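# Flip a two-coloured block end over end in place

## Task

A wooden block rests on the table on one of its long, narrow faces, with its black face on top; one end is green and the other is yellow. Lift it, rotate it end over end in the hand, and set it back on the same spot so the black face is underneath and the green end sits where the yellow end used to be. It counts as failed if: any part of the arm other than the hand contacts the block; anything besides a hand contacts it while it is noticeably tilted or moved from its spot; it is released while any part of it is more than a few millimetres above the table (unless one end has already been resting on the table for a moment first); or it slips more than a few millimetres in the hand during the set-down. A result that only stays correct because the robot is holding it is not accepted. Finish by opening the hand and withdrawing it. Nothing may be pushed or knocked off the table.

## Robot and tools

ROBOT. One arm with six joints ends in a five-finger right hand. All positions are reported in the scene frame: origin on the table surface under the arm base, +z up, +y to the left when looking along +x. The base may be slightly tilted and the printed position drifts more at long reach.

HAND POINT. The reference point sits 0.05 m in front of the palm, where index pad and thumb tip meet in a pinch. Its own axes: +z along the straightened fingers, +y outward from the palm, +x across the palm toward the little finger. Straight fingers extend 0.06-0.07 m past it along +z. Across the palm the hand spans 0.08 m on the little-finger side, and 0.02 m (thumb turned in front) up to 0.09 m on the thumb side. A wrist bracket on the little-finger side stands 0.03 m beyond the point along +y and 0.11 m across; it can collide. Wrapping the whole hand (thumb turned in front first) holds objects 0.035-0.08 m thick, centred on the wrist side of the point.

ROW FORMAT. Every arm/hand command is one row of 14 numbers, each in [-1, 1], in this order: dx, dy, dz, rx, ry, rz, little, ring, middle, index, thumb_bend, thumb_turn, force_limit, speed. There is a single hand, so one row per step.
- dx..rz are an offset, not a pose: a target relative to the hand point pose in the most recent result that displayed it (before any such result in this scene, and for second or later calls inside one reply, relative to where the robot is when the action begins). They use the hand point's own axes. 1.0 equals 0.6 m for dx/dy/dz and 180 degrees for the rotation vector rx,ry,rz. All zeros therefore drives back to that reference pose; it is not a pause.
- little, ring, middle, index, thumb_bend: absolute targets, +1 straight/open, -1 fully curled. thumb_turn: +1 beside the palm, -1 opposite the fingers. A pinch is roughly index -0.22, thumb_bend -0.75, thumb_turn -0.57.
- force_limit: closing stops at a fingertip load scaling linearly from ~0 N (-1) to 10 N (+1), 15 N for the two thumb motors; opening ignores it. speed: near zero at -1 to full at +1 (full travel 0.6 s). Close at -0.9 or slower for a gentle grip.

TOOLS.
- execute_actions {actions, pictures}: actions holds zero or one item. [] just returns the state. {"rows": [...], "steps": n} plays up to 15 rows, one per 1/30 s step (default 15); the final row repeats if rows run out, and each row is measured from the same reference pose, not from the prior row. {"steps": n} alone (max 300) waits until n steps have elapsed since the last result, reply time included. pictures (boolean) toggles images; they come by default.
- move {target, speed, stop_force}: target is one 14-number row as above (offset from the last shown pose). The hand point follows a straight path, 0.5-10 s long (cut off at 10 s), turning the short way. speed in m/s, 0.002-0.5, default 0.25; rotation is capped at twice that in rad/s. Optional stop_force in N, 9-40: ends the path when the wrist sensor sees that much extra push along the line to the target, then backs off two steps and holds. Only trustworthy with slow, non-rotating moves; omit it when leaving a surface. Hand numbers are sent at the start. The path ignores obstacles and actual motion can overshoot speed, especially near full reach.
- wait {seconds}: 0-10 s, sends nothing new.
- zoom_image {camera, region}: camera is cam_high, cam_low or cam_wrist; region [x0, y0, x1, y1] in image pixels, at most 504x504.
- show_instructions {}: shows the reference picture(s).
- finished_scene {scene}: ends the current scene by its number; irreversible, so only call it when the block is placed, released and the hand is clear.

RESULTS. The state gives end_effector_position (m), end_effector_quat_wxyz and velocities. Wrist force/torque are in hand-point axes, noisy (offset up to ~4 N, noise up to 2.4 N), saturating near 50 N. hand_measured, hand_stopped_by (moving, target, force, stalled, fault) and hand_load_n list six values in row order; a lost grip shows as loads falling to about zero. A move adds a line: done, contact, held, off_target, moving or fault, plus limits such as paced (pose clipped) or held (clearance check blocked steps; the arm may then speed up). "pose unreachable" and HELD mark commands altered or blocked. "Hand target" is the pose now being driven toward.

MOTION NOTES. Each step the command is clipped to 100 mm and 16 degrees from the measured pose, and the arm trails commands by about 0.17 s; large moves may stop short, so check the reported pose and send the remainder. Fingers continue toward their target after an action and lock when done; resending identical numbers keeps a grip, a more-open target loosens, and a more-closed target with higher force_limit squeezes harder.

AVOID. The arm is stiff: pressing even slightly past a firm contact can trigger a stop. Contact torque at a joint limit (136 N m for the big joints, 25.4 N m for wrist joints, held weight included) or 150 N on the arm halts it for 10 s and drops the rest of the call. Long holding heats motors (warning at 70 °C, braking at 85 °C). Approach slowly, never let the arm body touch the block, never release it while airborne, keep it from slipping in the fingers, and knock nothing off the table. Cameras: cam_high and cam_low (896x504) and cam_wrist (616x616 fisheye); calibration may be a few degrees and millimetres off.

Each tool is called after "Request:" by a JSON object that holds its "fn" and its "kwargs".

Reference images:

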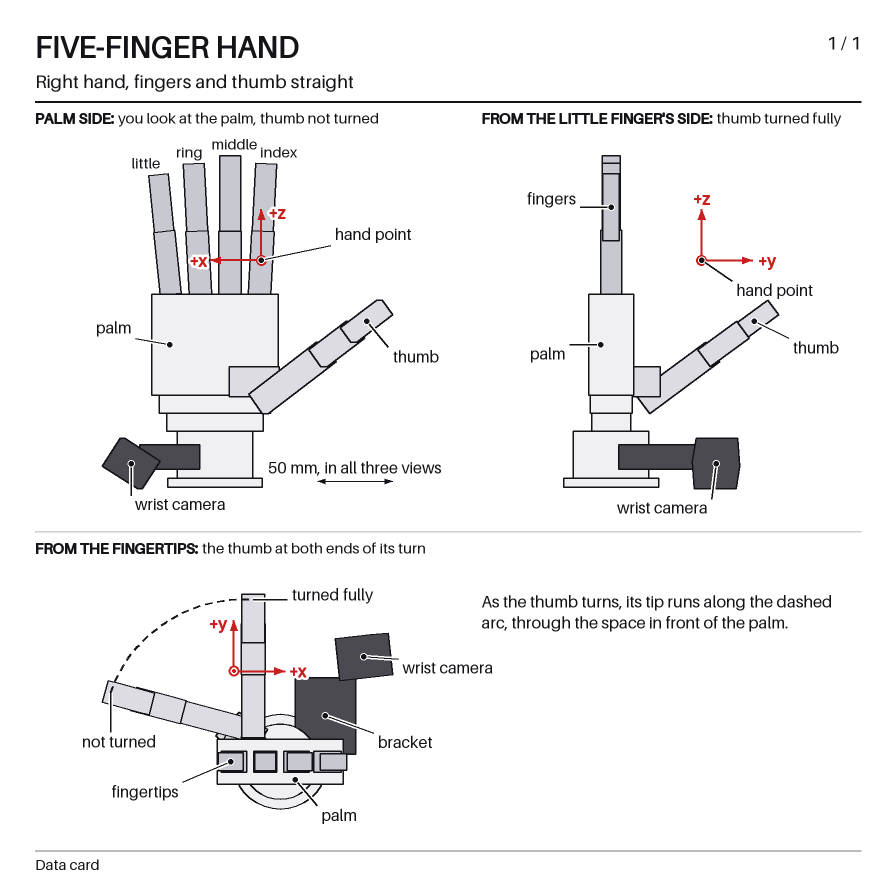

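## Session

I'll start by looking at the current state.

Request:
{"fn": "execute_actions", "kwargs": {"actions": []}}

Scene clock: 0.00 s of 6000.00 s.
end_effector_position=(+0.4419, -0.4229, +0.1580) hand_measured=(+1.000, +1.000, +1.000, +1.000, +1.000, +1.000) hand_load_n=(+0.0, +0.0, +0.0, +0.0, +0.0, +0.0) hand_stopped_by=(target, target, target, target, target, target) hand_force_limit=0.00 hand_speed=-0.80 end_effector_quat_wxyz=(+0.304, -0.192, +0.931, -0.063) end_effector_velocity=(+0.001, +0.001, +0.000) end_effector_angular_velocity=(+0.002, -0.001, +0.000)
Joint positions: [-1.257 -0.984  1.53   0.247  0.502 -2.969]
Joint velocities: [ 0.002 -0.001  0.001 -0.    -0.     0.002]
Wrist force (N, on the end effector, along its own x y z axes, offset not removed): no reading
Wrist torque (N m, same axes, about the end effector's origin, offset not removed): no reading
Hand target: +0.442, -0.423, +0.158; +0.304, -0.192, +0.931, -0.063

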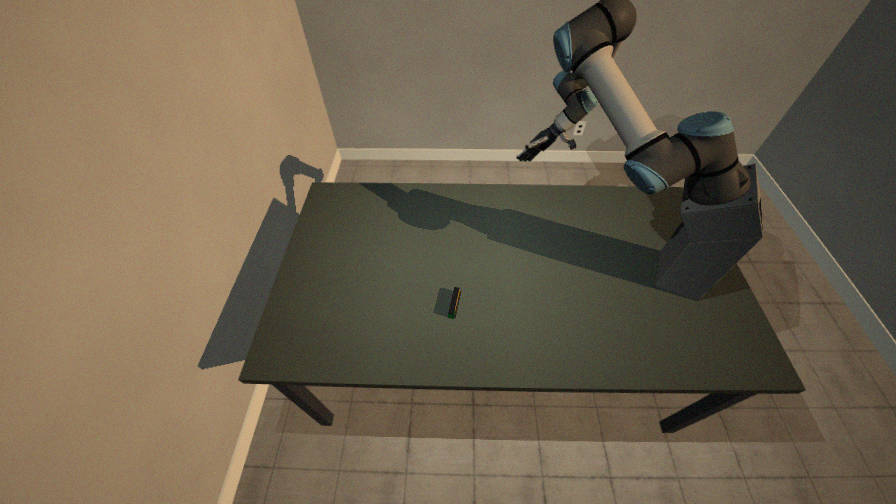

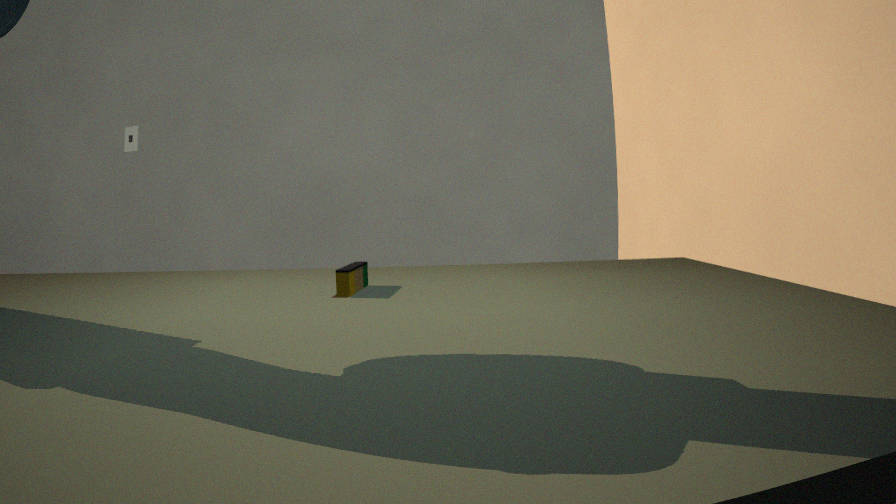

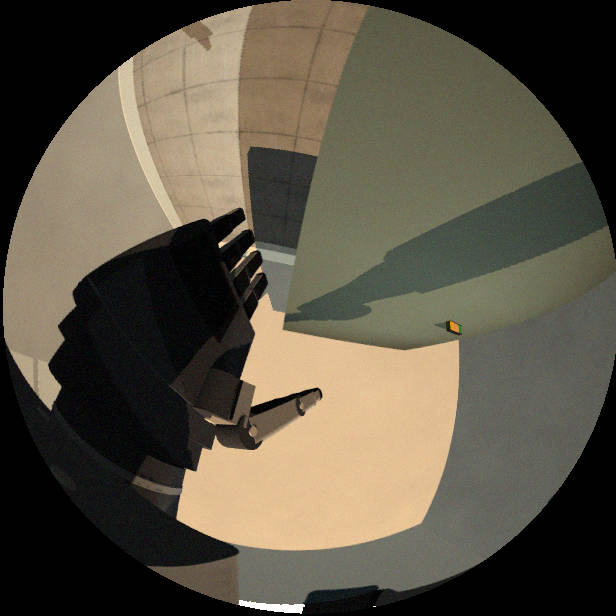

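Request:
{"fn": "zoom_image", "kwargs": {"camera": "cam_high", "region": [400, 260, 510, 340]}}

Request:
{"fn": "zoom_image", "kwargs": {"camera": "cam_low", "region": [300, 240, 420, 320]}}

Region (400, 260, 510, 340) of cam_high's 896x504 image, scaled by 4.582, with more detail than that image has; it fills the top 367 rows of this view, and the rest is white.

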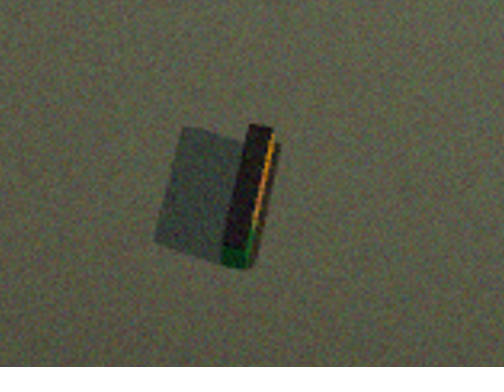

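Region (300, 240, 420, 320) of cam_low's 896x504 image, scaled by 4.200, with more detail than that image has.

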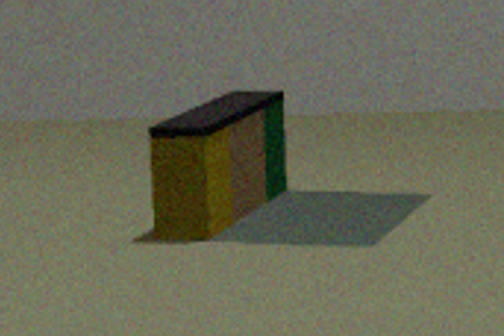

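Request:
{"fn": "move", "kwargs": {"target": [0, 0, -0.1, 0, 0, 0.8, 1, 1, 1, -0.22, -0.75, -0.57, 0, 0], "speed": 0.3}}

Scene clock: 112.73 s of 6000.00 s.
end_effector_position=(+0.4065, -0.4229, +0.2064) hand_measured=(+1.000, +1.000, +1.000, -0.220, -0.748, -0.570) hand_load_n=(+0.0, +0.0, +0.0, +1.5, +1.0, +0.0) hand_stopped_by=(target, target, target, target, target, target) hand_force_limit=0.00 hand_speed=0.00 end_effector_quat_wxyz=(+0.153, +0.826, +0.471, +0.270) end_effector_velocity=(+0.001, -0.000, +0.001) end_effector_angular_velocity=(-0.001, -0.002, -0.011)
Joint positions: [-1.347 -1.16   1.984  0.103  0.443 -0.607]
Joint velocities: [ 0.003 -0.008  0.006 -0.02   0.003  0.029]
Wrist force (N, on the end effector, along its own x y z axes, offset not removed): [-0.4 -0.5 2.2]
Wrist torque (N m, same axes, about the end effector's origin, offset not removed): [-0.06 -0.01 0.06]
Hand target: +0.406, -0.423, +0.206; +0.154, +0.826, +0.471, +0.270
Off the commanded pose: 0.000 m, 0 deg.
After step 90, 104.97 s passed at rest.
move: done
camera_calibration (this result's frames):
cam_wrist: T_world_to_cam=[[0.62123, -0.652563, 0.433861, -0.613058], [-0.765544, -0.623646, 0.15814, 0.00677417], [0.16738, -0.430381, -0.886993, 0.0650265], [0, 0, 0, 1]] pos_world=[0.375152, -0.367848, 0.322589]

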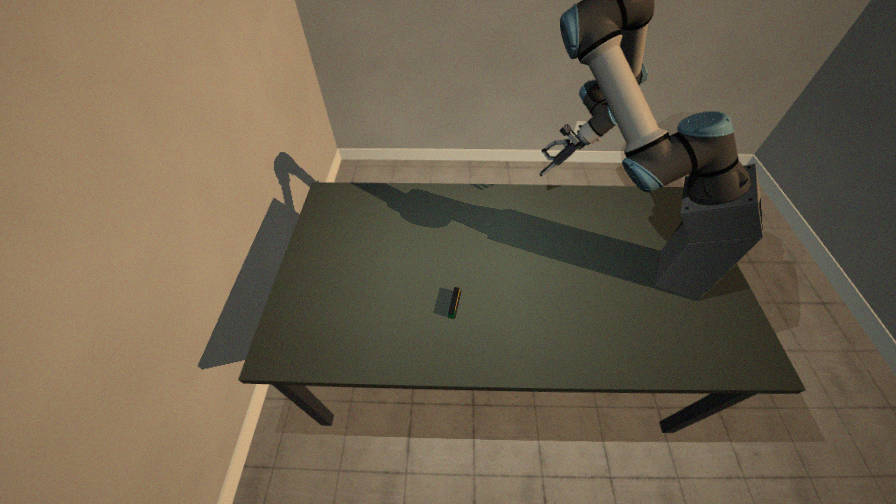

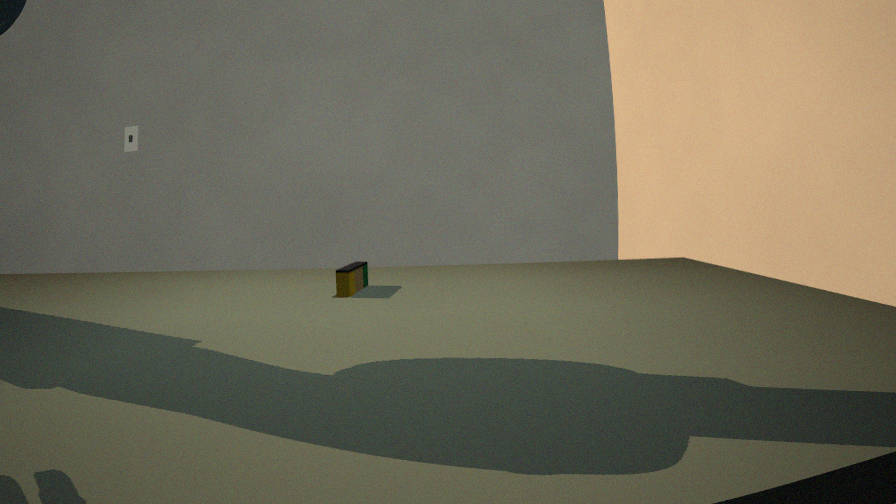

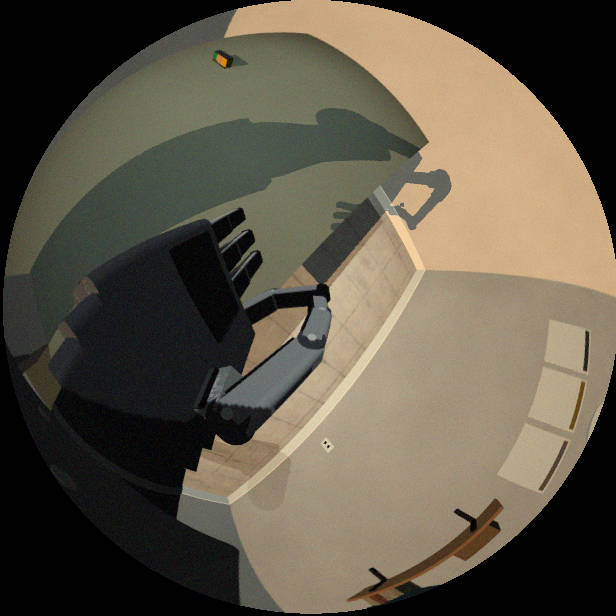

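Request:
{"fn": "move", "kwargs": {"target": [0.4671, 0.1262, 0.4118, 0.1042, 0.3809, 0.7508, 1, 1, 1, -0.22, -0.75, -0.57, 0, 0], "speed": 0.3}}

Scene clock: 135.57 s of 6000.00 s.
end_effector_position=(+0.7193, -0.2205, +0.1293) hand_measured=(+1.000, +1.000, +1.000, -0.220, -0.748, -0.570) hand_load_n=(+0.0, +0.0, +0.0, +1.5, +1.0, +0.0) hand_stopped_by=(target, target, target, target, target, target) hand_force_limit=0.00 hand_speed=0.00 end_effector_quat_wxyz=(+0.499, -0.501, +0.500, -0.500) end_effector_velocity=(+0.002, +0.000, +0.000) end_effector_angular_velocity=(+0.007, -0.003, -0.008)
Joint positions: [-0.621 -0.539  1.456  1.486 -0.902  0.219]
Joint velocities: [ 0.004  0.002 -0.003  0.002 -0.011  0.005]
Wrist force (N, on the end effector, along its own x y z axes, offset not removed): [-0.6 -0.2 2.6]
Wrist torque (N m, same axes, about the end effector's origin, offset not removed): [-0.01 -0.04 0.06]
Hand target: +0.720, -0.220, +0.129; +0.500, -0.501, +0.500, -0.500
Off the commanded pose: 0.001 m, 0 deg.
After step 90, 14.83 s passed at rest.
move: done; limits=paced
camera_calibration (this result's frames):
cam_wrist: T_world_to_cam=[[0.0139036, 0.174958, -0.984478, 0.160783], [-0.580643, 0.802972, 0.134501, 0.569303], [0.81404, 0.56976, 0.112752, -0.342547], [0, 0, 0, 1]] pos_world=[0.607173, -0.290095, 0.120338]

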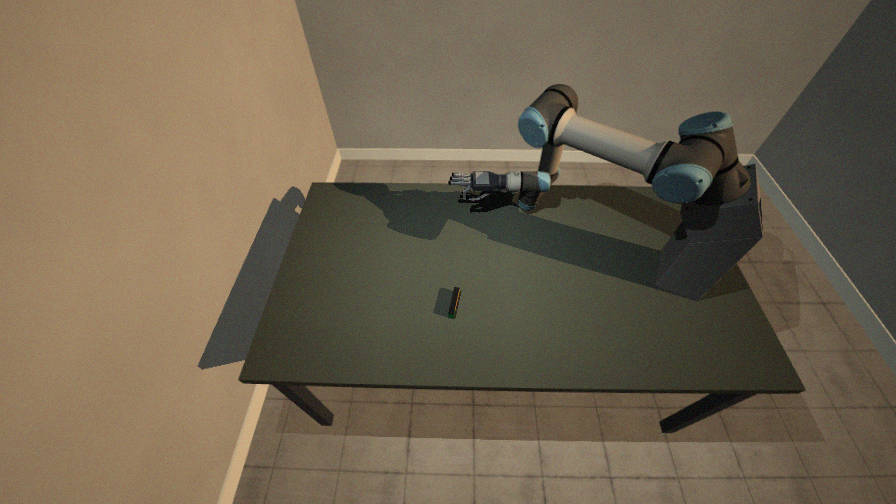

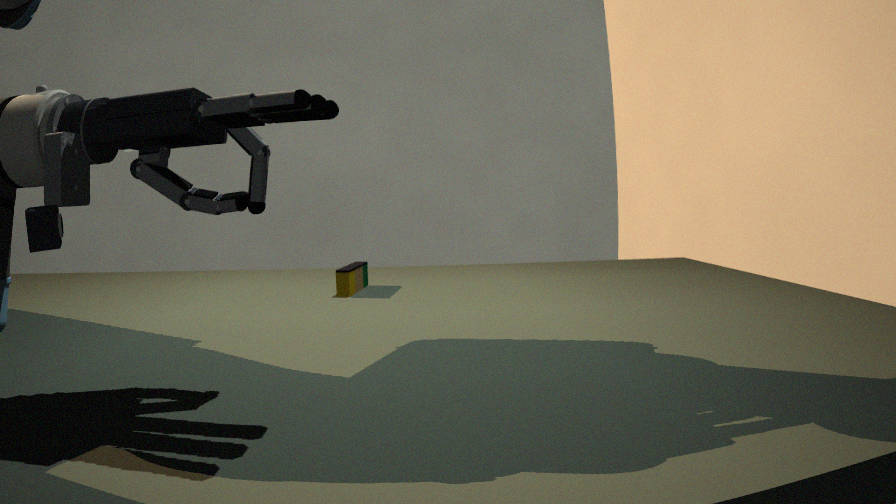

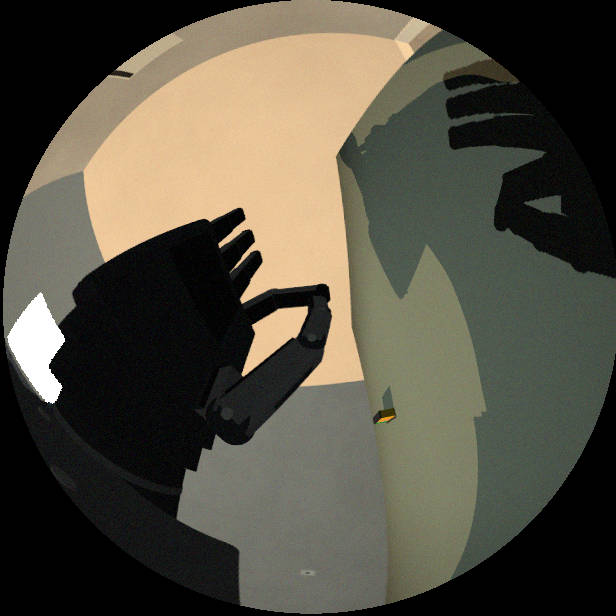

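Request:
{"fn": "zoom_image", "kwargs": {"camera": "cam_low", "region": [0, 60, 360, 270]}}

Region (0, 60, 360, 270) of cam_low's 896x504 image, scaled by 1.400, with more detail than that image has; it fills the top 294 rows of this view, and the rest is white.

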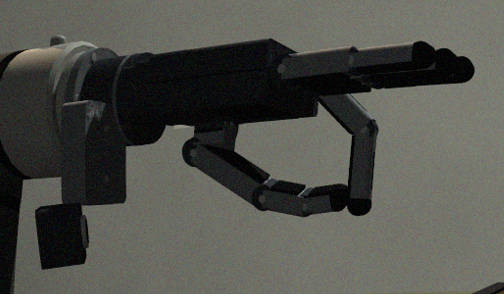

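Request:
{"fn": "execute_actions", "kwargs": {"actions": [{"rows": [[0, 0, 0, 0, 0, 0, 1, 1, 1, -0.1, -0.5, -0.57, 0, 0]], "steps": 15}]}}

Request:
{"fn": "zoom_image", "kwargs": {"camera": "cam_low", "region": [100, 80, 360, 260]}}

Scene clock: 156.93 s of 6000.00 s.
end_effector_position=(+0.7193, -0.2205, +0.1293) hand_measured=(+1.000, +1.000, +1.000, -0.100, -0.500, -0.570) hand_load_n=(+0.0, +0.0, +0.0, +0.0, +0.0, +0.0) hand_stopped_by=(target, target, target, target, target, target) hand_force_limit=0.00 hand_speed=0.00 end_effector_quat_wxyz=(+0.499, -0.501, +0.500, -0.500) end_effector_velocity=(+0.000, -0.000, +0.001) end_effector_angular_velocity=(-0.000, -0.001, +0.000)
Joint positions: [-0.621 -0.539  1.456  1.486 -0.902  0.219]
Joint velocities: [-0.    -0.002  0.001  0.     0.     0.   ]
Wrist force (N, on the end effector, along its own x y z axes, offset not removed): [0.6 0.5 2.6]
Wrist torque (N m, same axes, about the end effector's origin, offset not removed): [0.14 -0.14 0.12]
Hand target: +0.719, -0.221, +0.129; +0.499, -0.501, +0.500, -0.500
Off the commanded pose: 0.000 m, 0 deg.
Steps of this call (steps 1 to 90: nothing new was sent; then 17.87 s passed at rest; steps 91 to 105: all 15 steps of this action). Readings (end_effector_position | what the end effector reports):
91: (+0.7195, -0.2204, +0.1292) | hand_measured=(+1.000, +1.000, +1.000, -0.220, -0.748, -0.570) hand_load_n=(+0.0, +0.0, +0.0, +1.5, +1.0, +0.0) hand_stopped_by=(target, target, target, moving, moving, target) hand_force_limit=0.00 hand_speed=0.00
92: (+0.7195, -0.2204, +0.1292) | hand_measured=(+1.000, +1.000, +1.000, -0.220, -0.748, -0.570) hand_load_n=(+0.0, +0.0, +0.0, +1.5, +1.0, +0.0) hand_stopped_by=(target, target, target, moving, moving, target) hand_force_limit=0.00 hand_speed=0.00
94: (+0.7195, -0.2204, +0.1292) | hand_measured=(+1.000, +1.000, +1.000, -0.170, -0.716, -0.570) hand_load_n=(+0.0, +0.0, +0.0, +0.0, +0.0, +0.0) hand_stopped_by=(target, target, target, moving, moving, target) hand_force_limit=0.00 hand_speed=0.00
98: (+0.7194, -0.2204, +0.1292) | hand_measured=(+1.000, +1.000, +1.000, -0.100, -0.576, -0.570) hand_load_n=(+0.0, +0.0, +0.0, +0.0, +0.0, +0.0) hand_stopped_by=(target, target, target, moving, moving, target) hand_force_limit=0.00 hand_speed=0.00
105: the state above
camera_calibration (this result's frames):
cam_wrist: T_world_to_cam=[[0.0139509, 0.17496, -0.984477, 0.160739], [-0.580662, 0.802963, 0.134473, 0.569324], [0.814025, 0.569772, 0.112795, -0.342561], [0, 0, 0, 1]] pos_world=[0.607196, -0.290087, 0.120324]

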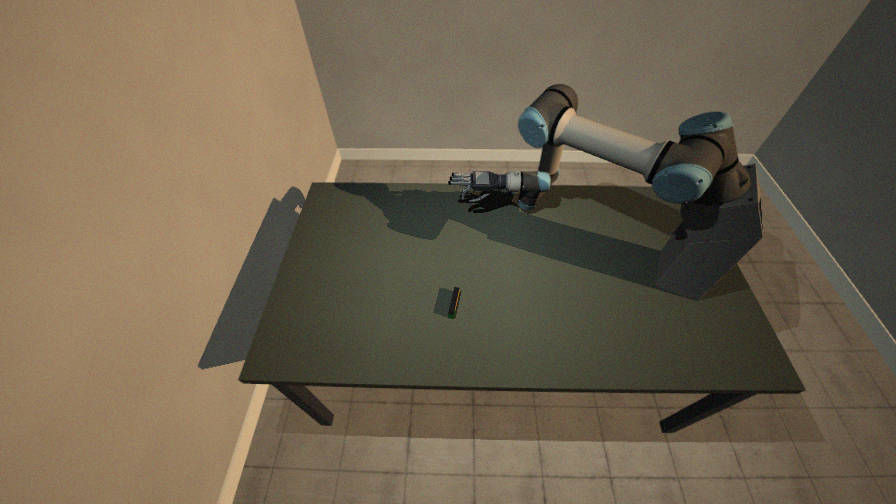

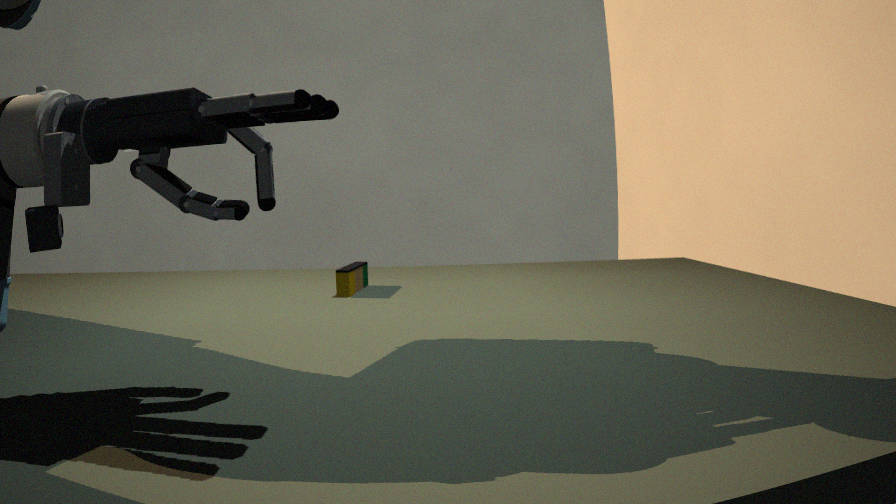

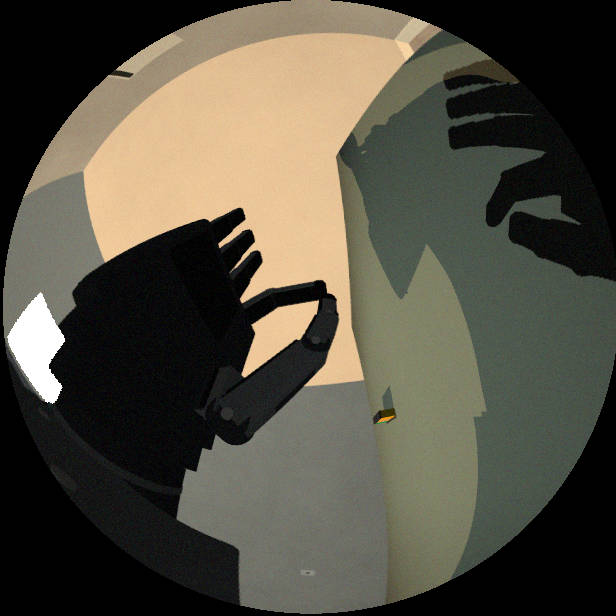

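Region (100, 80, 360, 260) of cam_low's 896x504 image, scaled by 1.938, with more detail than that image has; it fills the top 349 rows of this view, and the rest is white.

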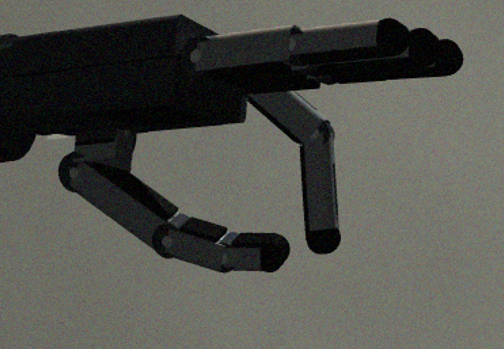

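Request:
{"fn": "move", "kwargs": {"target": [0, -0.27, 0, 0, 0, 0, 1, 1, 1, -0.1, -0.5, -0.57, 0, 0], "speed": 0.3}}

Scene clock: 244.43 s of 6000.00 s.
end_effector_position=(+0.7197, -0.2200, +0.2910) hand_measured=(+1.000, +1.000, +1.000, -0.100, -0.500, -0.570) hand_load_n=(+0.0, +0.0, +0.0, +0.0, +0.0, +0.0) hand_stopped_by=(target, target, target, target, target, target) hand_force_limit=0.00 hand_speed=0.00 end_effector_quat_wxyz=(+0.500, -0.501, +0.500, -0.500) end_effector_velocity=(-0.001, +0.000, +0.001) end_effector_angular_velocity=(+0.001, +0.002, -0.001)
Joint positions: [-0.683 -0.928  1.796  1.499 -0.857  0.274]
Joint velocities: [-0.002 -0.005  0.006  0.     0.001  0.001]
Wrist force (N, on the end effector, along its own x y z axes, offset not removed): [-0.2 0.6 3.0]
Wrist torque (N m, same axes, about the end effector's origin, offset not removed): [0.11 -0.08 0.14]
Hand target: +0.720, -0.220, +0.291; +0.499, -0.501, +0.500, -0.500
Off the commanded pose: 0.000 m, 0 deg.
After step 90, 83.27 s passed at rest.
move: done
camera_calibration (this result's frames):
cam_wrist: T_world_to_cam=[[0.0140779, 0.174959, -0.984475, 0.319809], [-0.580724, 0.802932, 0.134391, 0.547439], [0.813979, 0.569816, 0.112907, -0.361383], [0, 0, 0, 1]] pos_world=[0.607566, -0.289588, 0.282076]

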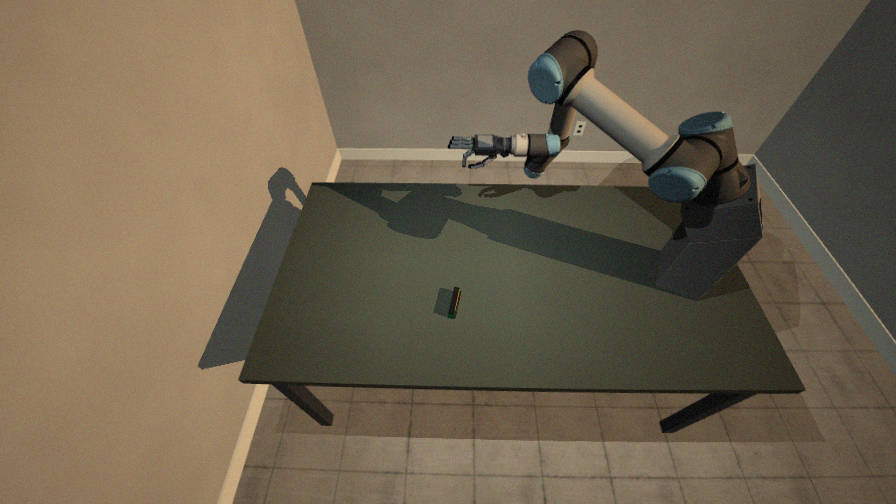

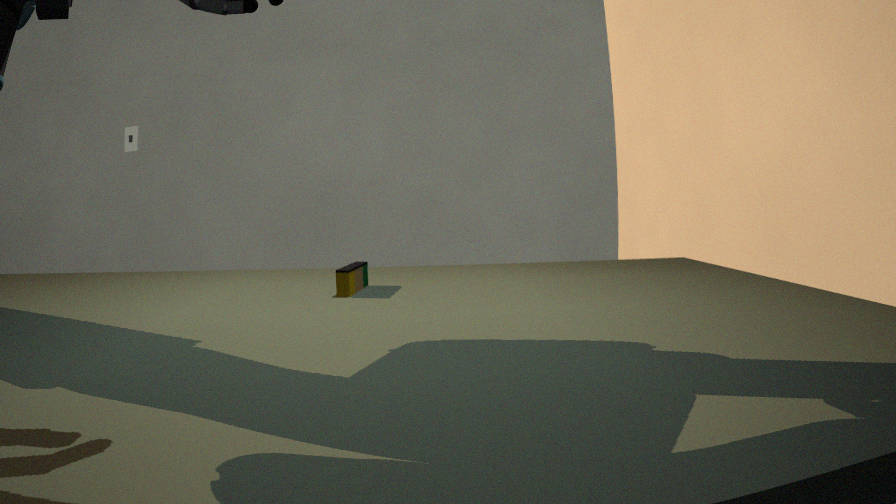

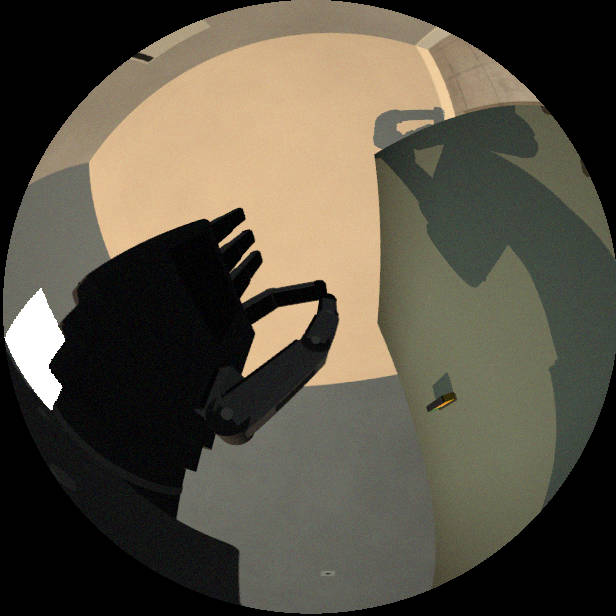

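Request:
{"fn": "move", "kwargs": {"target": [-0.1840, 0.0517, -0.0882, -0.04307, -0.15321, 0, 1, 1, 1, -0.1, -0.5, -0.57, 0, 0], "speed": 0.3}}

Scene clock: 260.20 s of 6000.00 s.
end_effector_position=(+0.6667, -0.1100, +0.2598) hand_measured=(+1.000, +1.000, +1.000, -0.100, -0.500, -0.570) hand_load_n=(+0.0, +0.0, +0.0, +0.0, +0.0, +0.0) hand_stopped_by=(target, target, target, target, target, target) hand_force_limit=0.00 hand_speed=0.00 end_effector_quat_wxyz=(-0.569, +0.638, -0.399, +0.332) end_effector_velocity=(-0.001, +0.002, -0.001) end_effector_angular_velocity=(-0.000, +0.004, +0.010)
Joint positions: [-0.683 -0.928  1.797  1.498 -0.358  0.274]
Joint velocities: [ 0.001 -0.     0.     0.007  0.01  -0.006]
Wrist force (N, on the end effector, along its own x y z axes, offset not removed): [-0.4 0.5 0.8]
Wrist torque (N m, same axes, about the end effector's origin, offset not removed): [0.17 0.00 0.07]
Hand target: +0.667, -0.110, +0.260; -0.569, +0.638, -0.399, +0.331
Off the commanded pose: 0.000 m, 0 deg.
After step 90, 11.37 s passed at rest.
move: done
camera_calibration (this result's frames):
cam_wrist: T_world_to_cam=[[-0.196904, 0.130766, -0.971663, 0.403057], [-0.861904, 0.449265, 0.235124, 0.55491], [0.46728, 0.883777, 0.0242456, -0.0886726], [0, 0, 0, 1]] pos_world=[0.599077, -0.223641, 0.263313]

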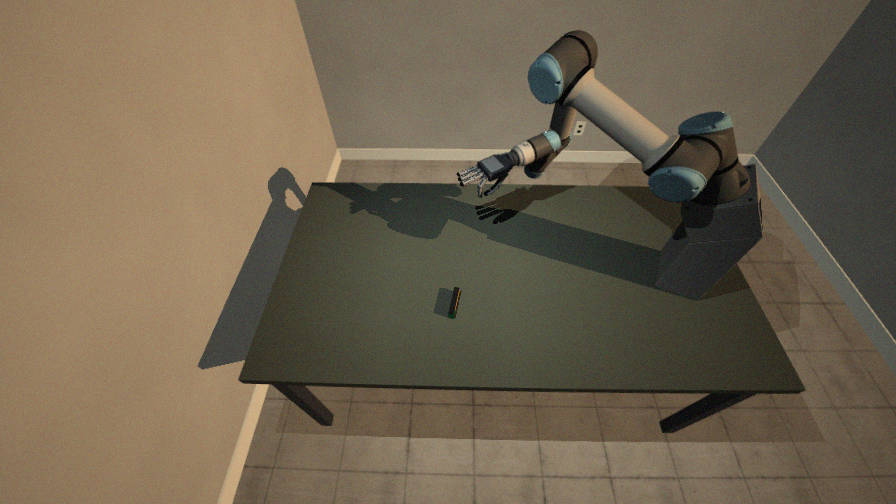

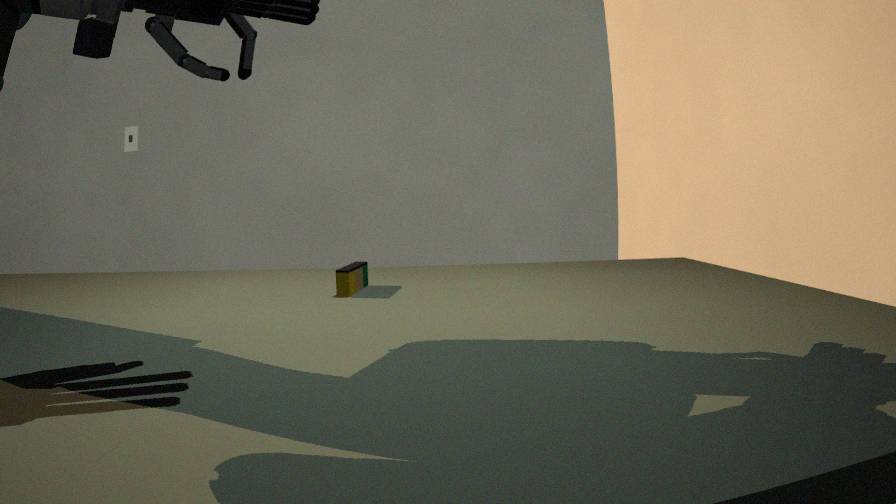

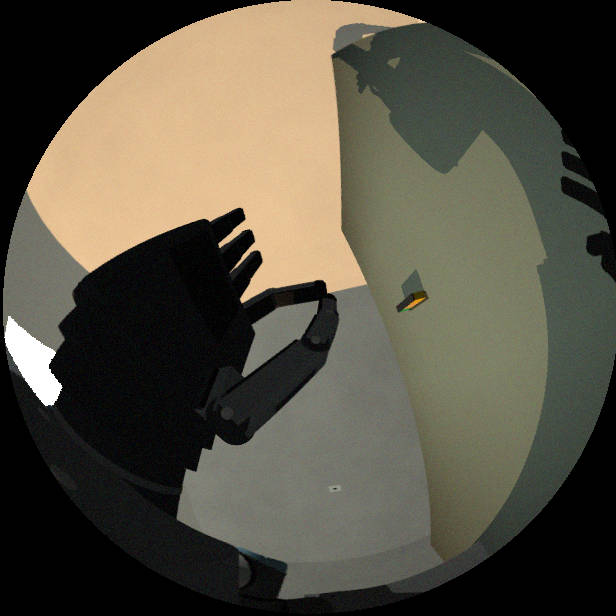

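Request:
{"fn": "move", "kwargs": {"target": [-0.1840, 0.0517, -0.0882, -0.04307, -0.15321, 0, 1, 1, 1, -0.1, -0.5, -0.57, 0, 0], "speed": 0.3}}

Request:
{"fn": "move", "kwargs": {"target": [-0.1840, 0.0517, -0.0882, -0.04307, -0.15321, 0, 1, 1, 1, -0.1, -0.5, -0.57, 0, 0], "speed": 0.3}}

Scene clock: 271.30 s of 6000.00 s.
end_effector_position=(+0.5654, -0.0377, +0.2394) hand_measured=(+1.000, +1.000, +1.000, -0.100, -0.500, -0.570) hand_load_n=(+0.0, +0.0, +0.0, +0.0, +0.0, +0.0) hand_stopped_by=(target, target, target, target, target, target) hand_force_limit=0.00 hand_speed=0.00 end_effector_quat_wxyz=(-0.603, +0.735, -0.274, +0.143) end_effector_velocity=(-0.002, +0.001, -0.001) end_effector_angular_velocity=(+0.005, +0.000, +0.006)
Joint positions: [-0.683 -0.928  1.796  1.49   0.141  0.284]
Joint velocities: [-0.     0.005  0.007  0.028  0.006 -0.038]
Wrist force (N, on the end effector, along its own x y z axes, offset not removed): [0.0 -0.8 3.1]
Wrist torque (N m, same axes, about the end effector's origin, offset not removed): [-0.12 -0.07 0.14]
Hand target: +0.565, -0.038, +0.239; -0.604, +0.735, -0.273, +0.143
Off the commanded pose: 0.000 m, 0 deg.
After step 90, 6.67 s passed at rest.
move: done
camera_calibration (this result's frames):
cam_wrist: T_world_to_cam=[[-0.360736, -0.0059833, -0.932649, 0.43197], [-0.932645, 0.00934361, 0.360674, 0.433293], [0.00655628, 0.999938, -0.00895087, 0.168095], [0, 0, 0, 1]] pos_world=[0.558833, -0.169548, 0.248103]

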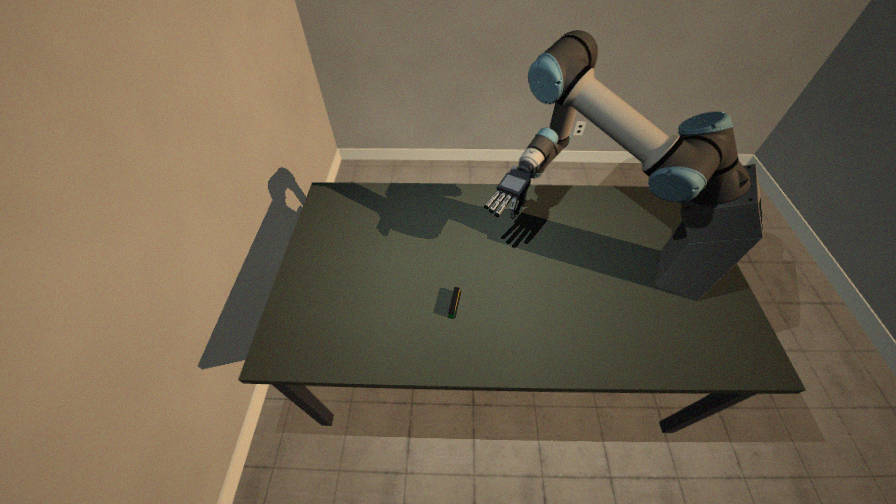

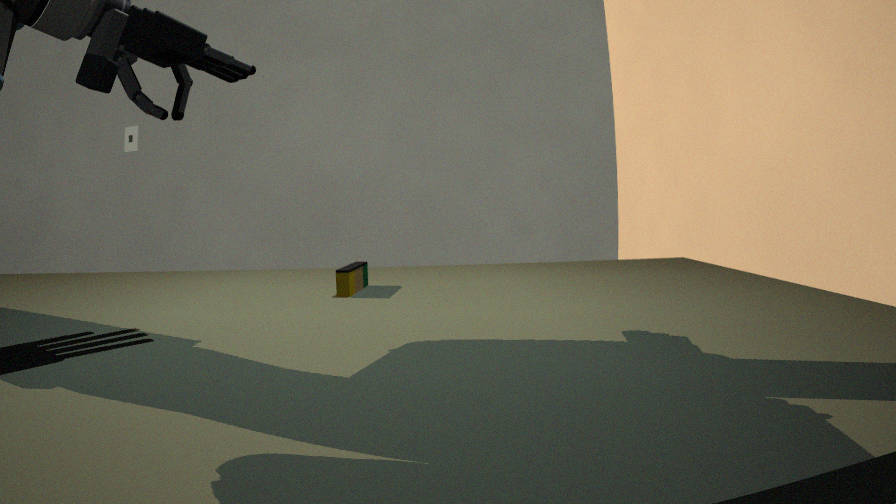

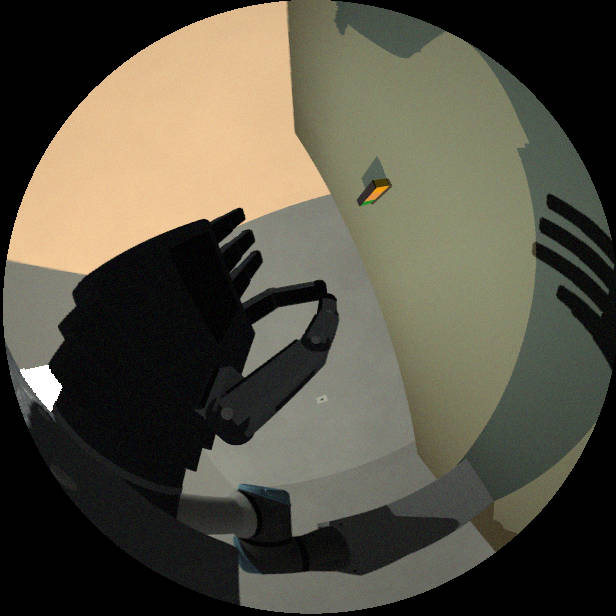

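Scene clock: 272.73 s of 6000.00 s.
end_effector_position=(+0.4405, -0.0209, +0.2348) hand_measured=(+1.000, +1.000, +1.000, -0.100, -0.500, -0.570) hand_load_n=(+0.0, +0.0, +0.0, +0.0, +0.0, +0.0) hand_stopped_by=(target, target, target, target, target, target) hand_force_limit=0.00 hand_speed=0.00 end_effector_quat_wxyz=(-0.600, +0.787, -0.132, -0.055) end_effector_velocity=(-0.002, +0.000, -0.000) end_effector_angular_velocity=(+0.000, +0.003, +0.007)
Joint positions: [-0.684 -0.928  1.799  1.495  0.641  0.276]
Joint velocities: [ 0.001  0.001  0.001 -0.002  0.007  0.002]
Wrist force (N, on the end effector, along its own x y z axes, offset not removed): [0.3 -0.8 2.6]
Wrist torque (N m, same axes, about the end effector's origin, offset not removed): [-0.11 -0.14 0.13]
Hand target: +0.440, -0.021, +0.235; -0.600, +0.787, -0.131, -0.055
Off the commanded pose: 0.000 m, 0 deg.
move: done
camera_calibration (this result's frames):
cam_wrist: T_world_to_cam=[[-0.436499, -0.200617, -0.877053, 0.398945], [-0.775742, -0.409864, 0.479829, 0.21245], [-0.455734, 0.889812, 0.0232781, 0.345835], [0, 0, 0, 1]] pos_world=[0.496554, -0.140618, 0.239906]

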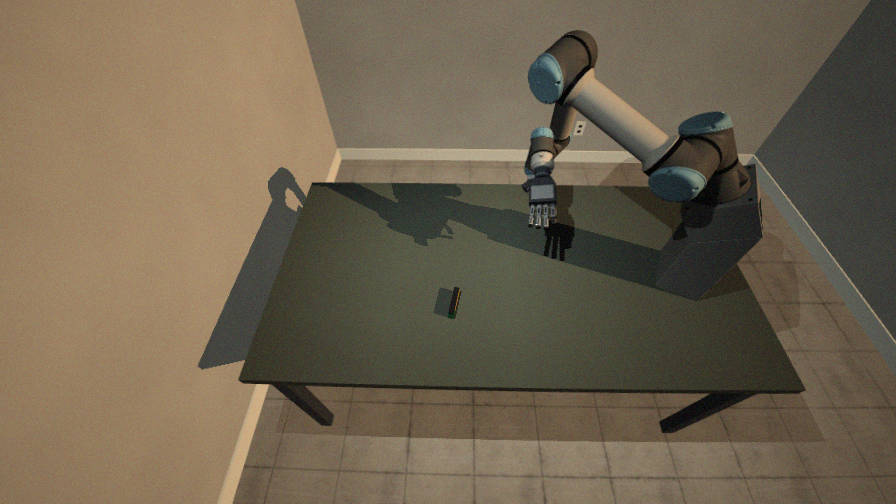

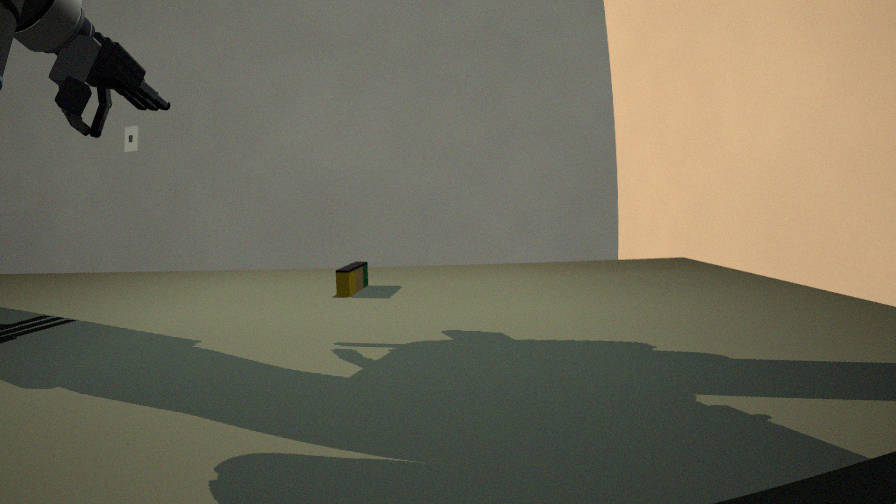

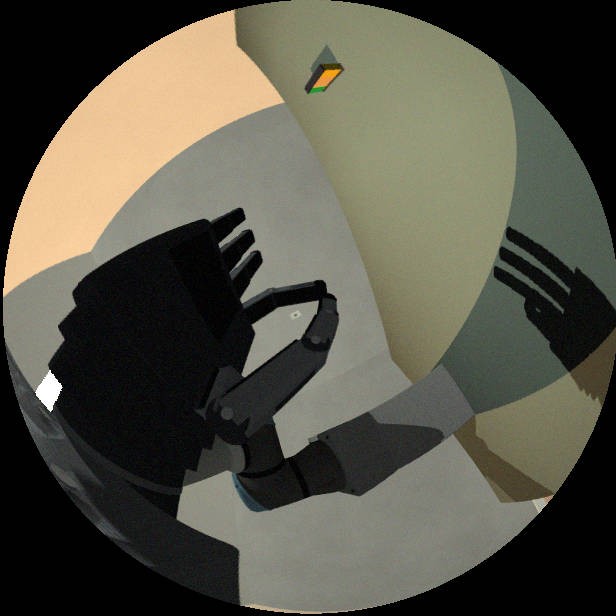

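Request:
{"fn": "move", "kwargs": {"target": [0.1248, 0.0958, 0.0792, -0.40385, 0.08074, -0.03288, 1, 1, 1, -0.1, -0.5, -0.57, 0, 0], "speed": 0.3}}

Scene clock: 300.23 s of 6000.00 s.
end_effector_position=(+0.4997, +0.0004, +0.1501) hand_measured=(+1.000, +1.000, +1.000, -0.100, -0.500, -0.570) hand_load_n=(+0.0, +0.0, +0.0, +0.0, +0.0, +0.0) hand_stopped_by=(target, target, target, target, target, target) hand_force_limit=0.00 hand_speed=0.00 end_effector_quat_wxyz=(-0.002, +0.994, -0.105, +0.001) end_effector_velocity=(-0.001, -0.000, -0.002) end_effector_angular_velocity=(-0.014, +0.007, -0.000)
Joint positions: [ 0.017 -1.091  1.641  0.422  1.761  1.626]
Joint velocities: [ 0.006  0.01  -0.007  0.003  0.018  0.006]
Wrist force (N, on the end effector, along its own x y z axes, offset not removed): [-0.7 0.6 2.2]
Wrist torque (N m, same axes, about the end effector's origin, offset not removed): [0.11 0.02 0.12]
Hand target: +0.500, +0.000, +0.150; -0.001, +0.994, -0.105, +0.001
Off the commanded pose: 0.001 m, 0 deg.
After step 90, 21.77 s passed at rest.
move: done
camera_calibration (this result's frames):
cam_wrist: T_world_to_cam=[[-0.378758, -0.925266, -0.0206361, 0.197687], [-0.758907, 0.297742, 0.579146, 0.284189], [-0.52972, 0.235017, -0.814962, 0.518876], [0, 0, 0, 1]] pos_world=[0.565408, -0.0236473, 0.262357]

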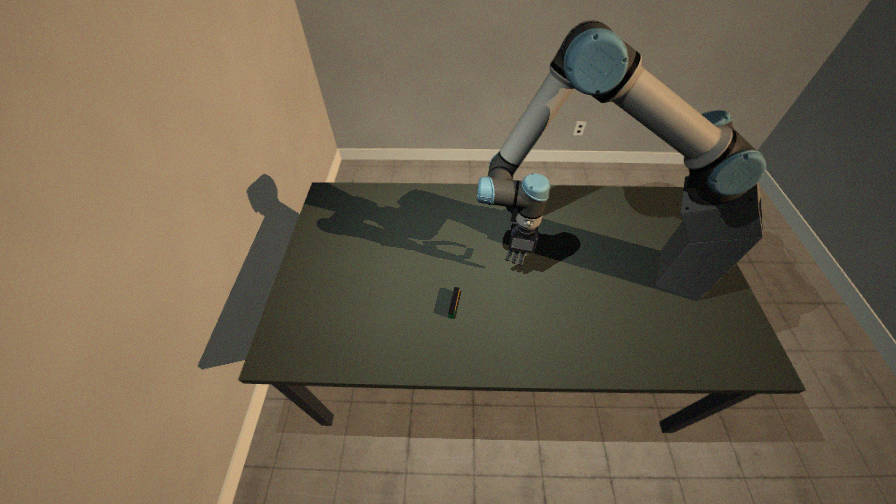

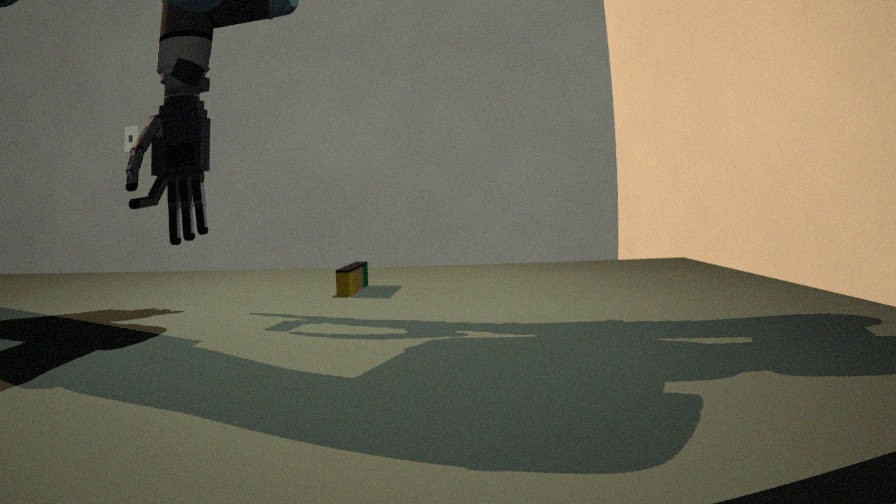

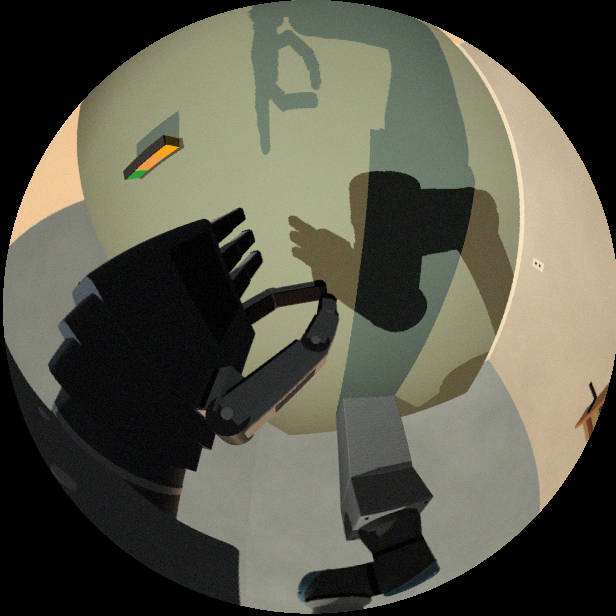

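Request:
{"fn": "zoom_image", "kwargs": {"camera": "cam_wrist", "region": [100, 100, 220, 200]}}

Region (100, 100, 220, 200) of cam_wrist's 616x616 image, scaled by 4.200, with more detail than that image has.

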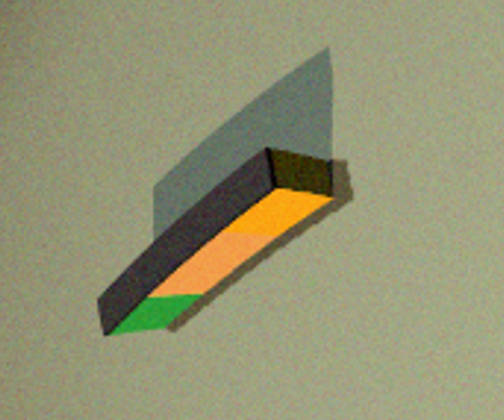

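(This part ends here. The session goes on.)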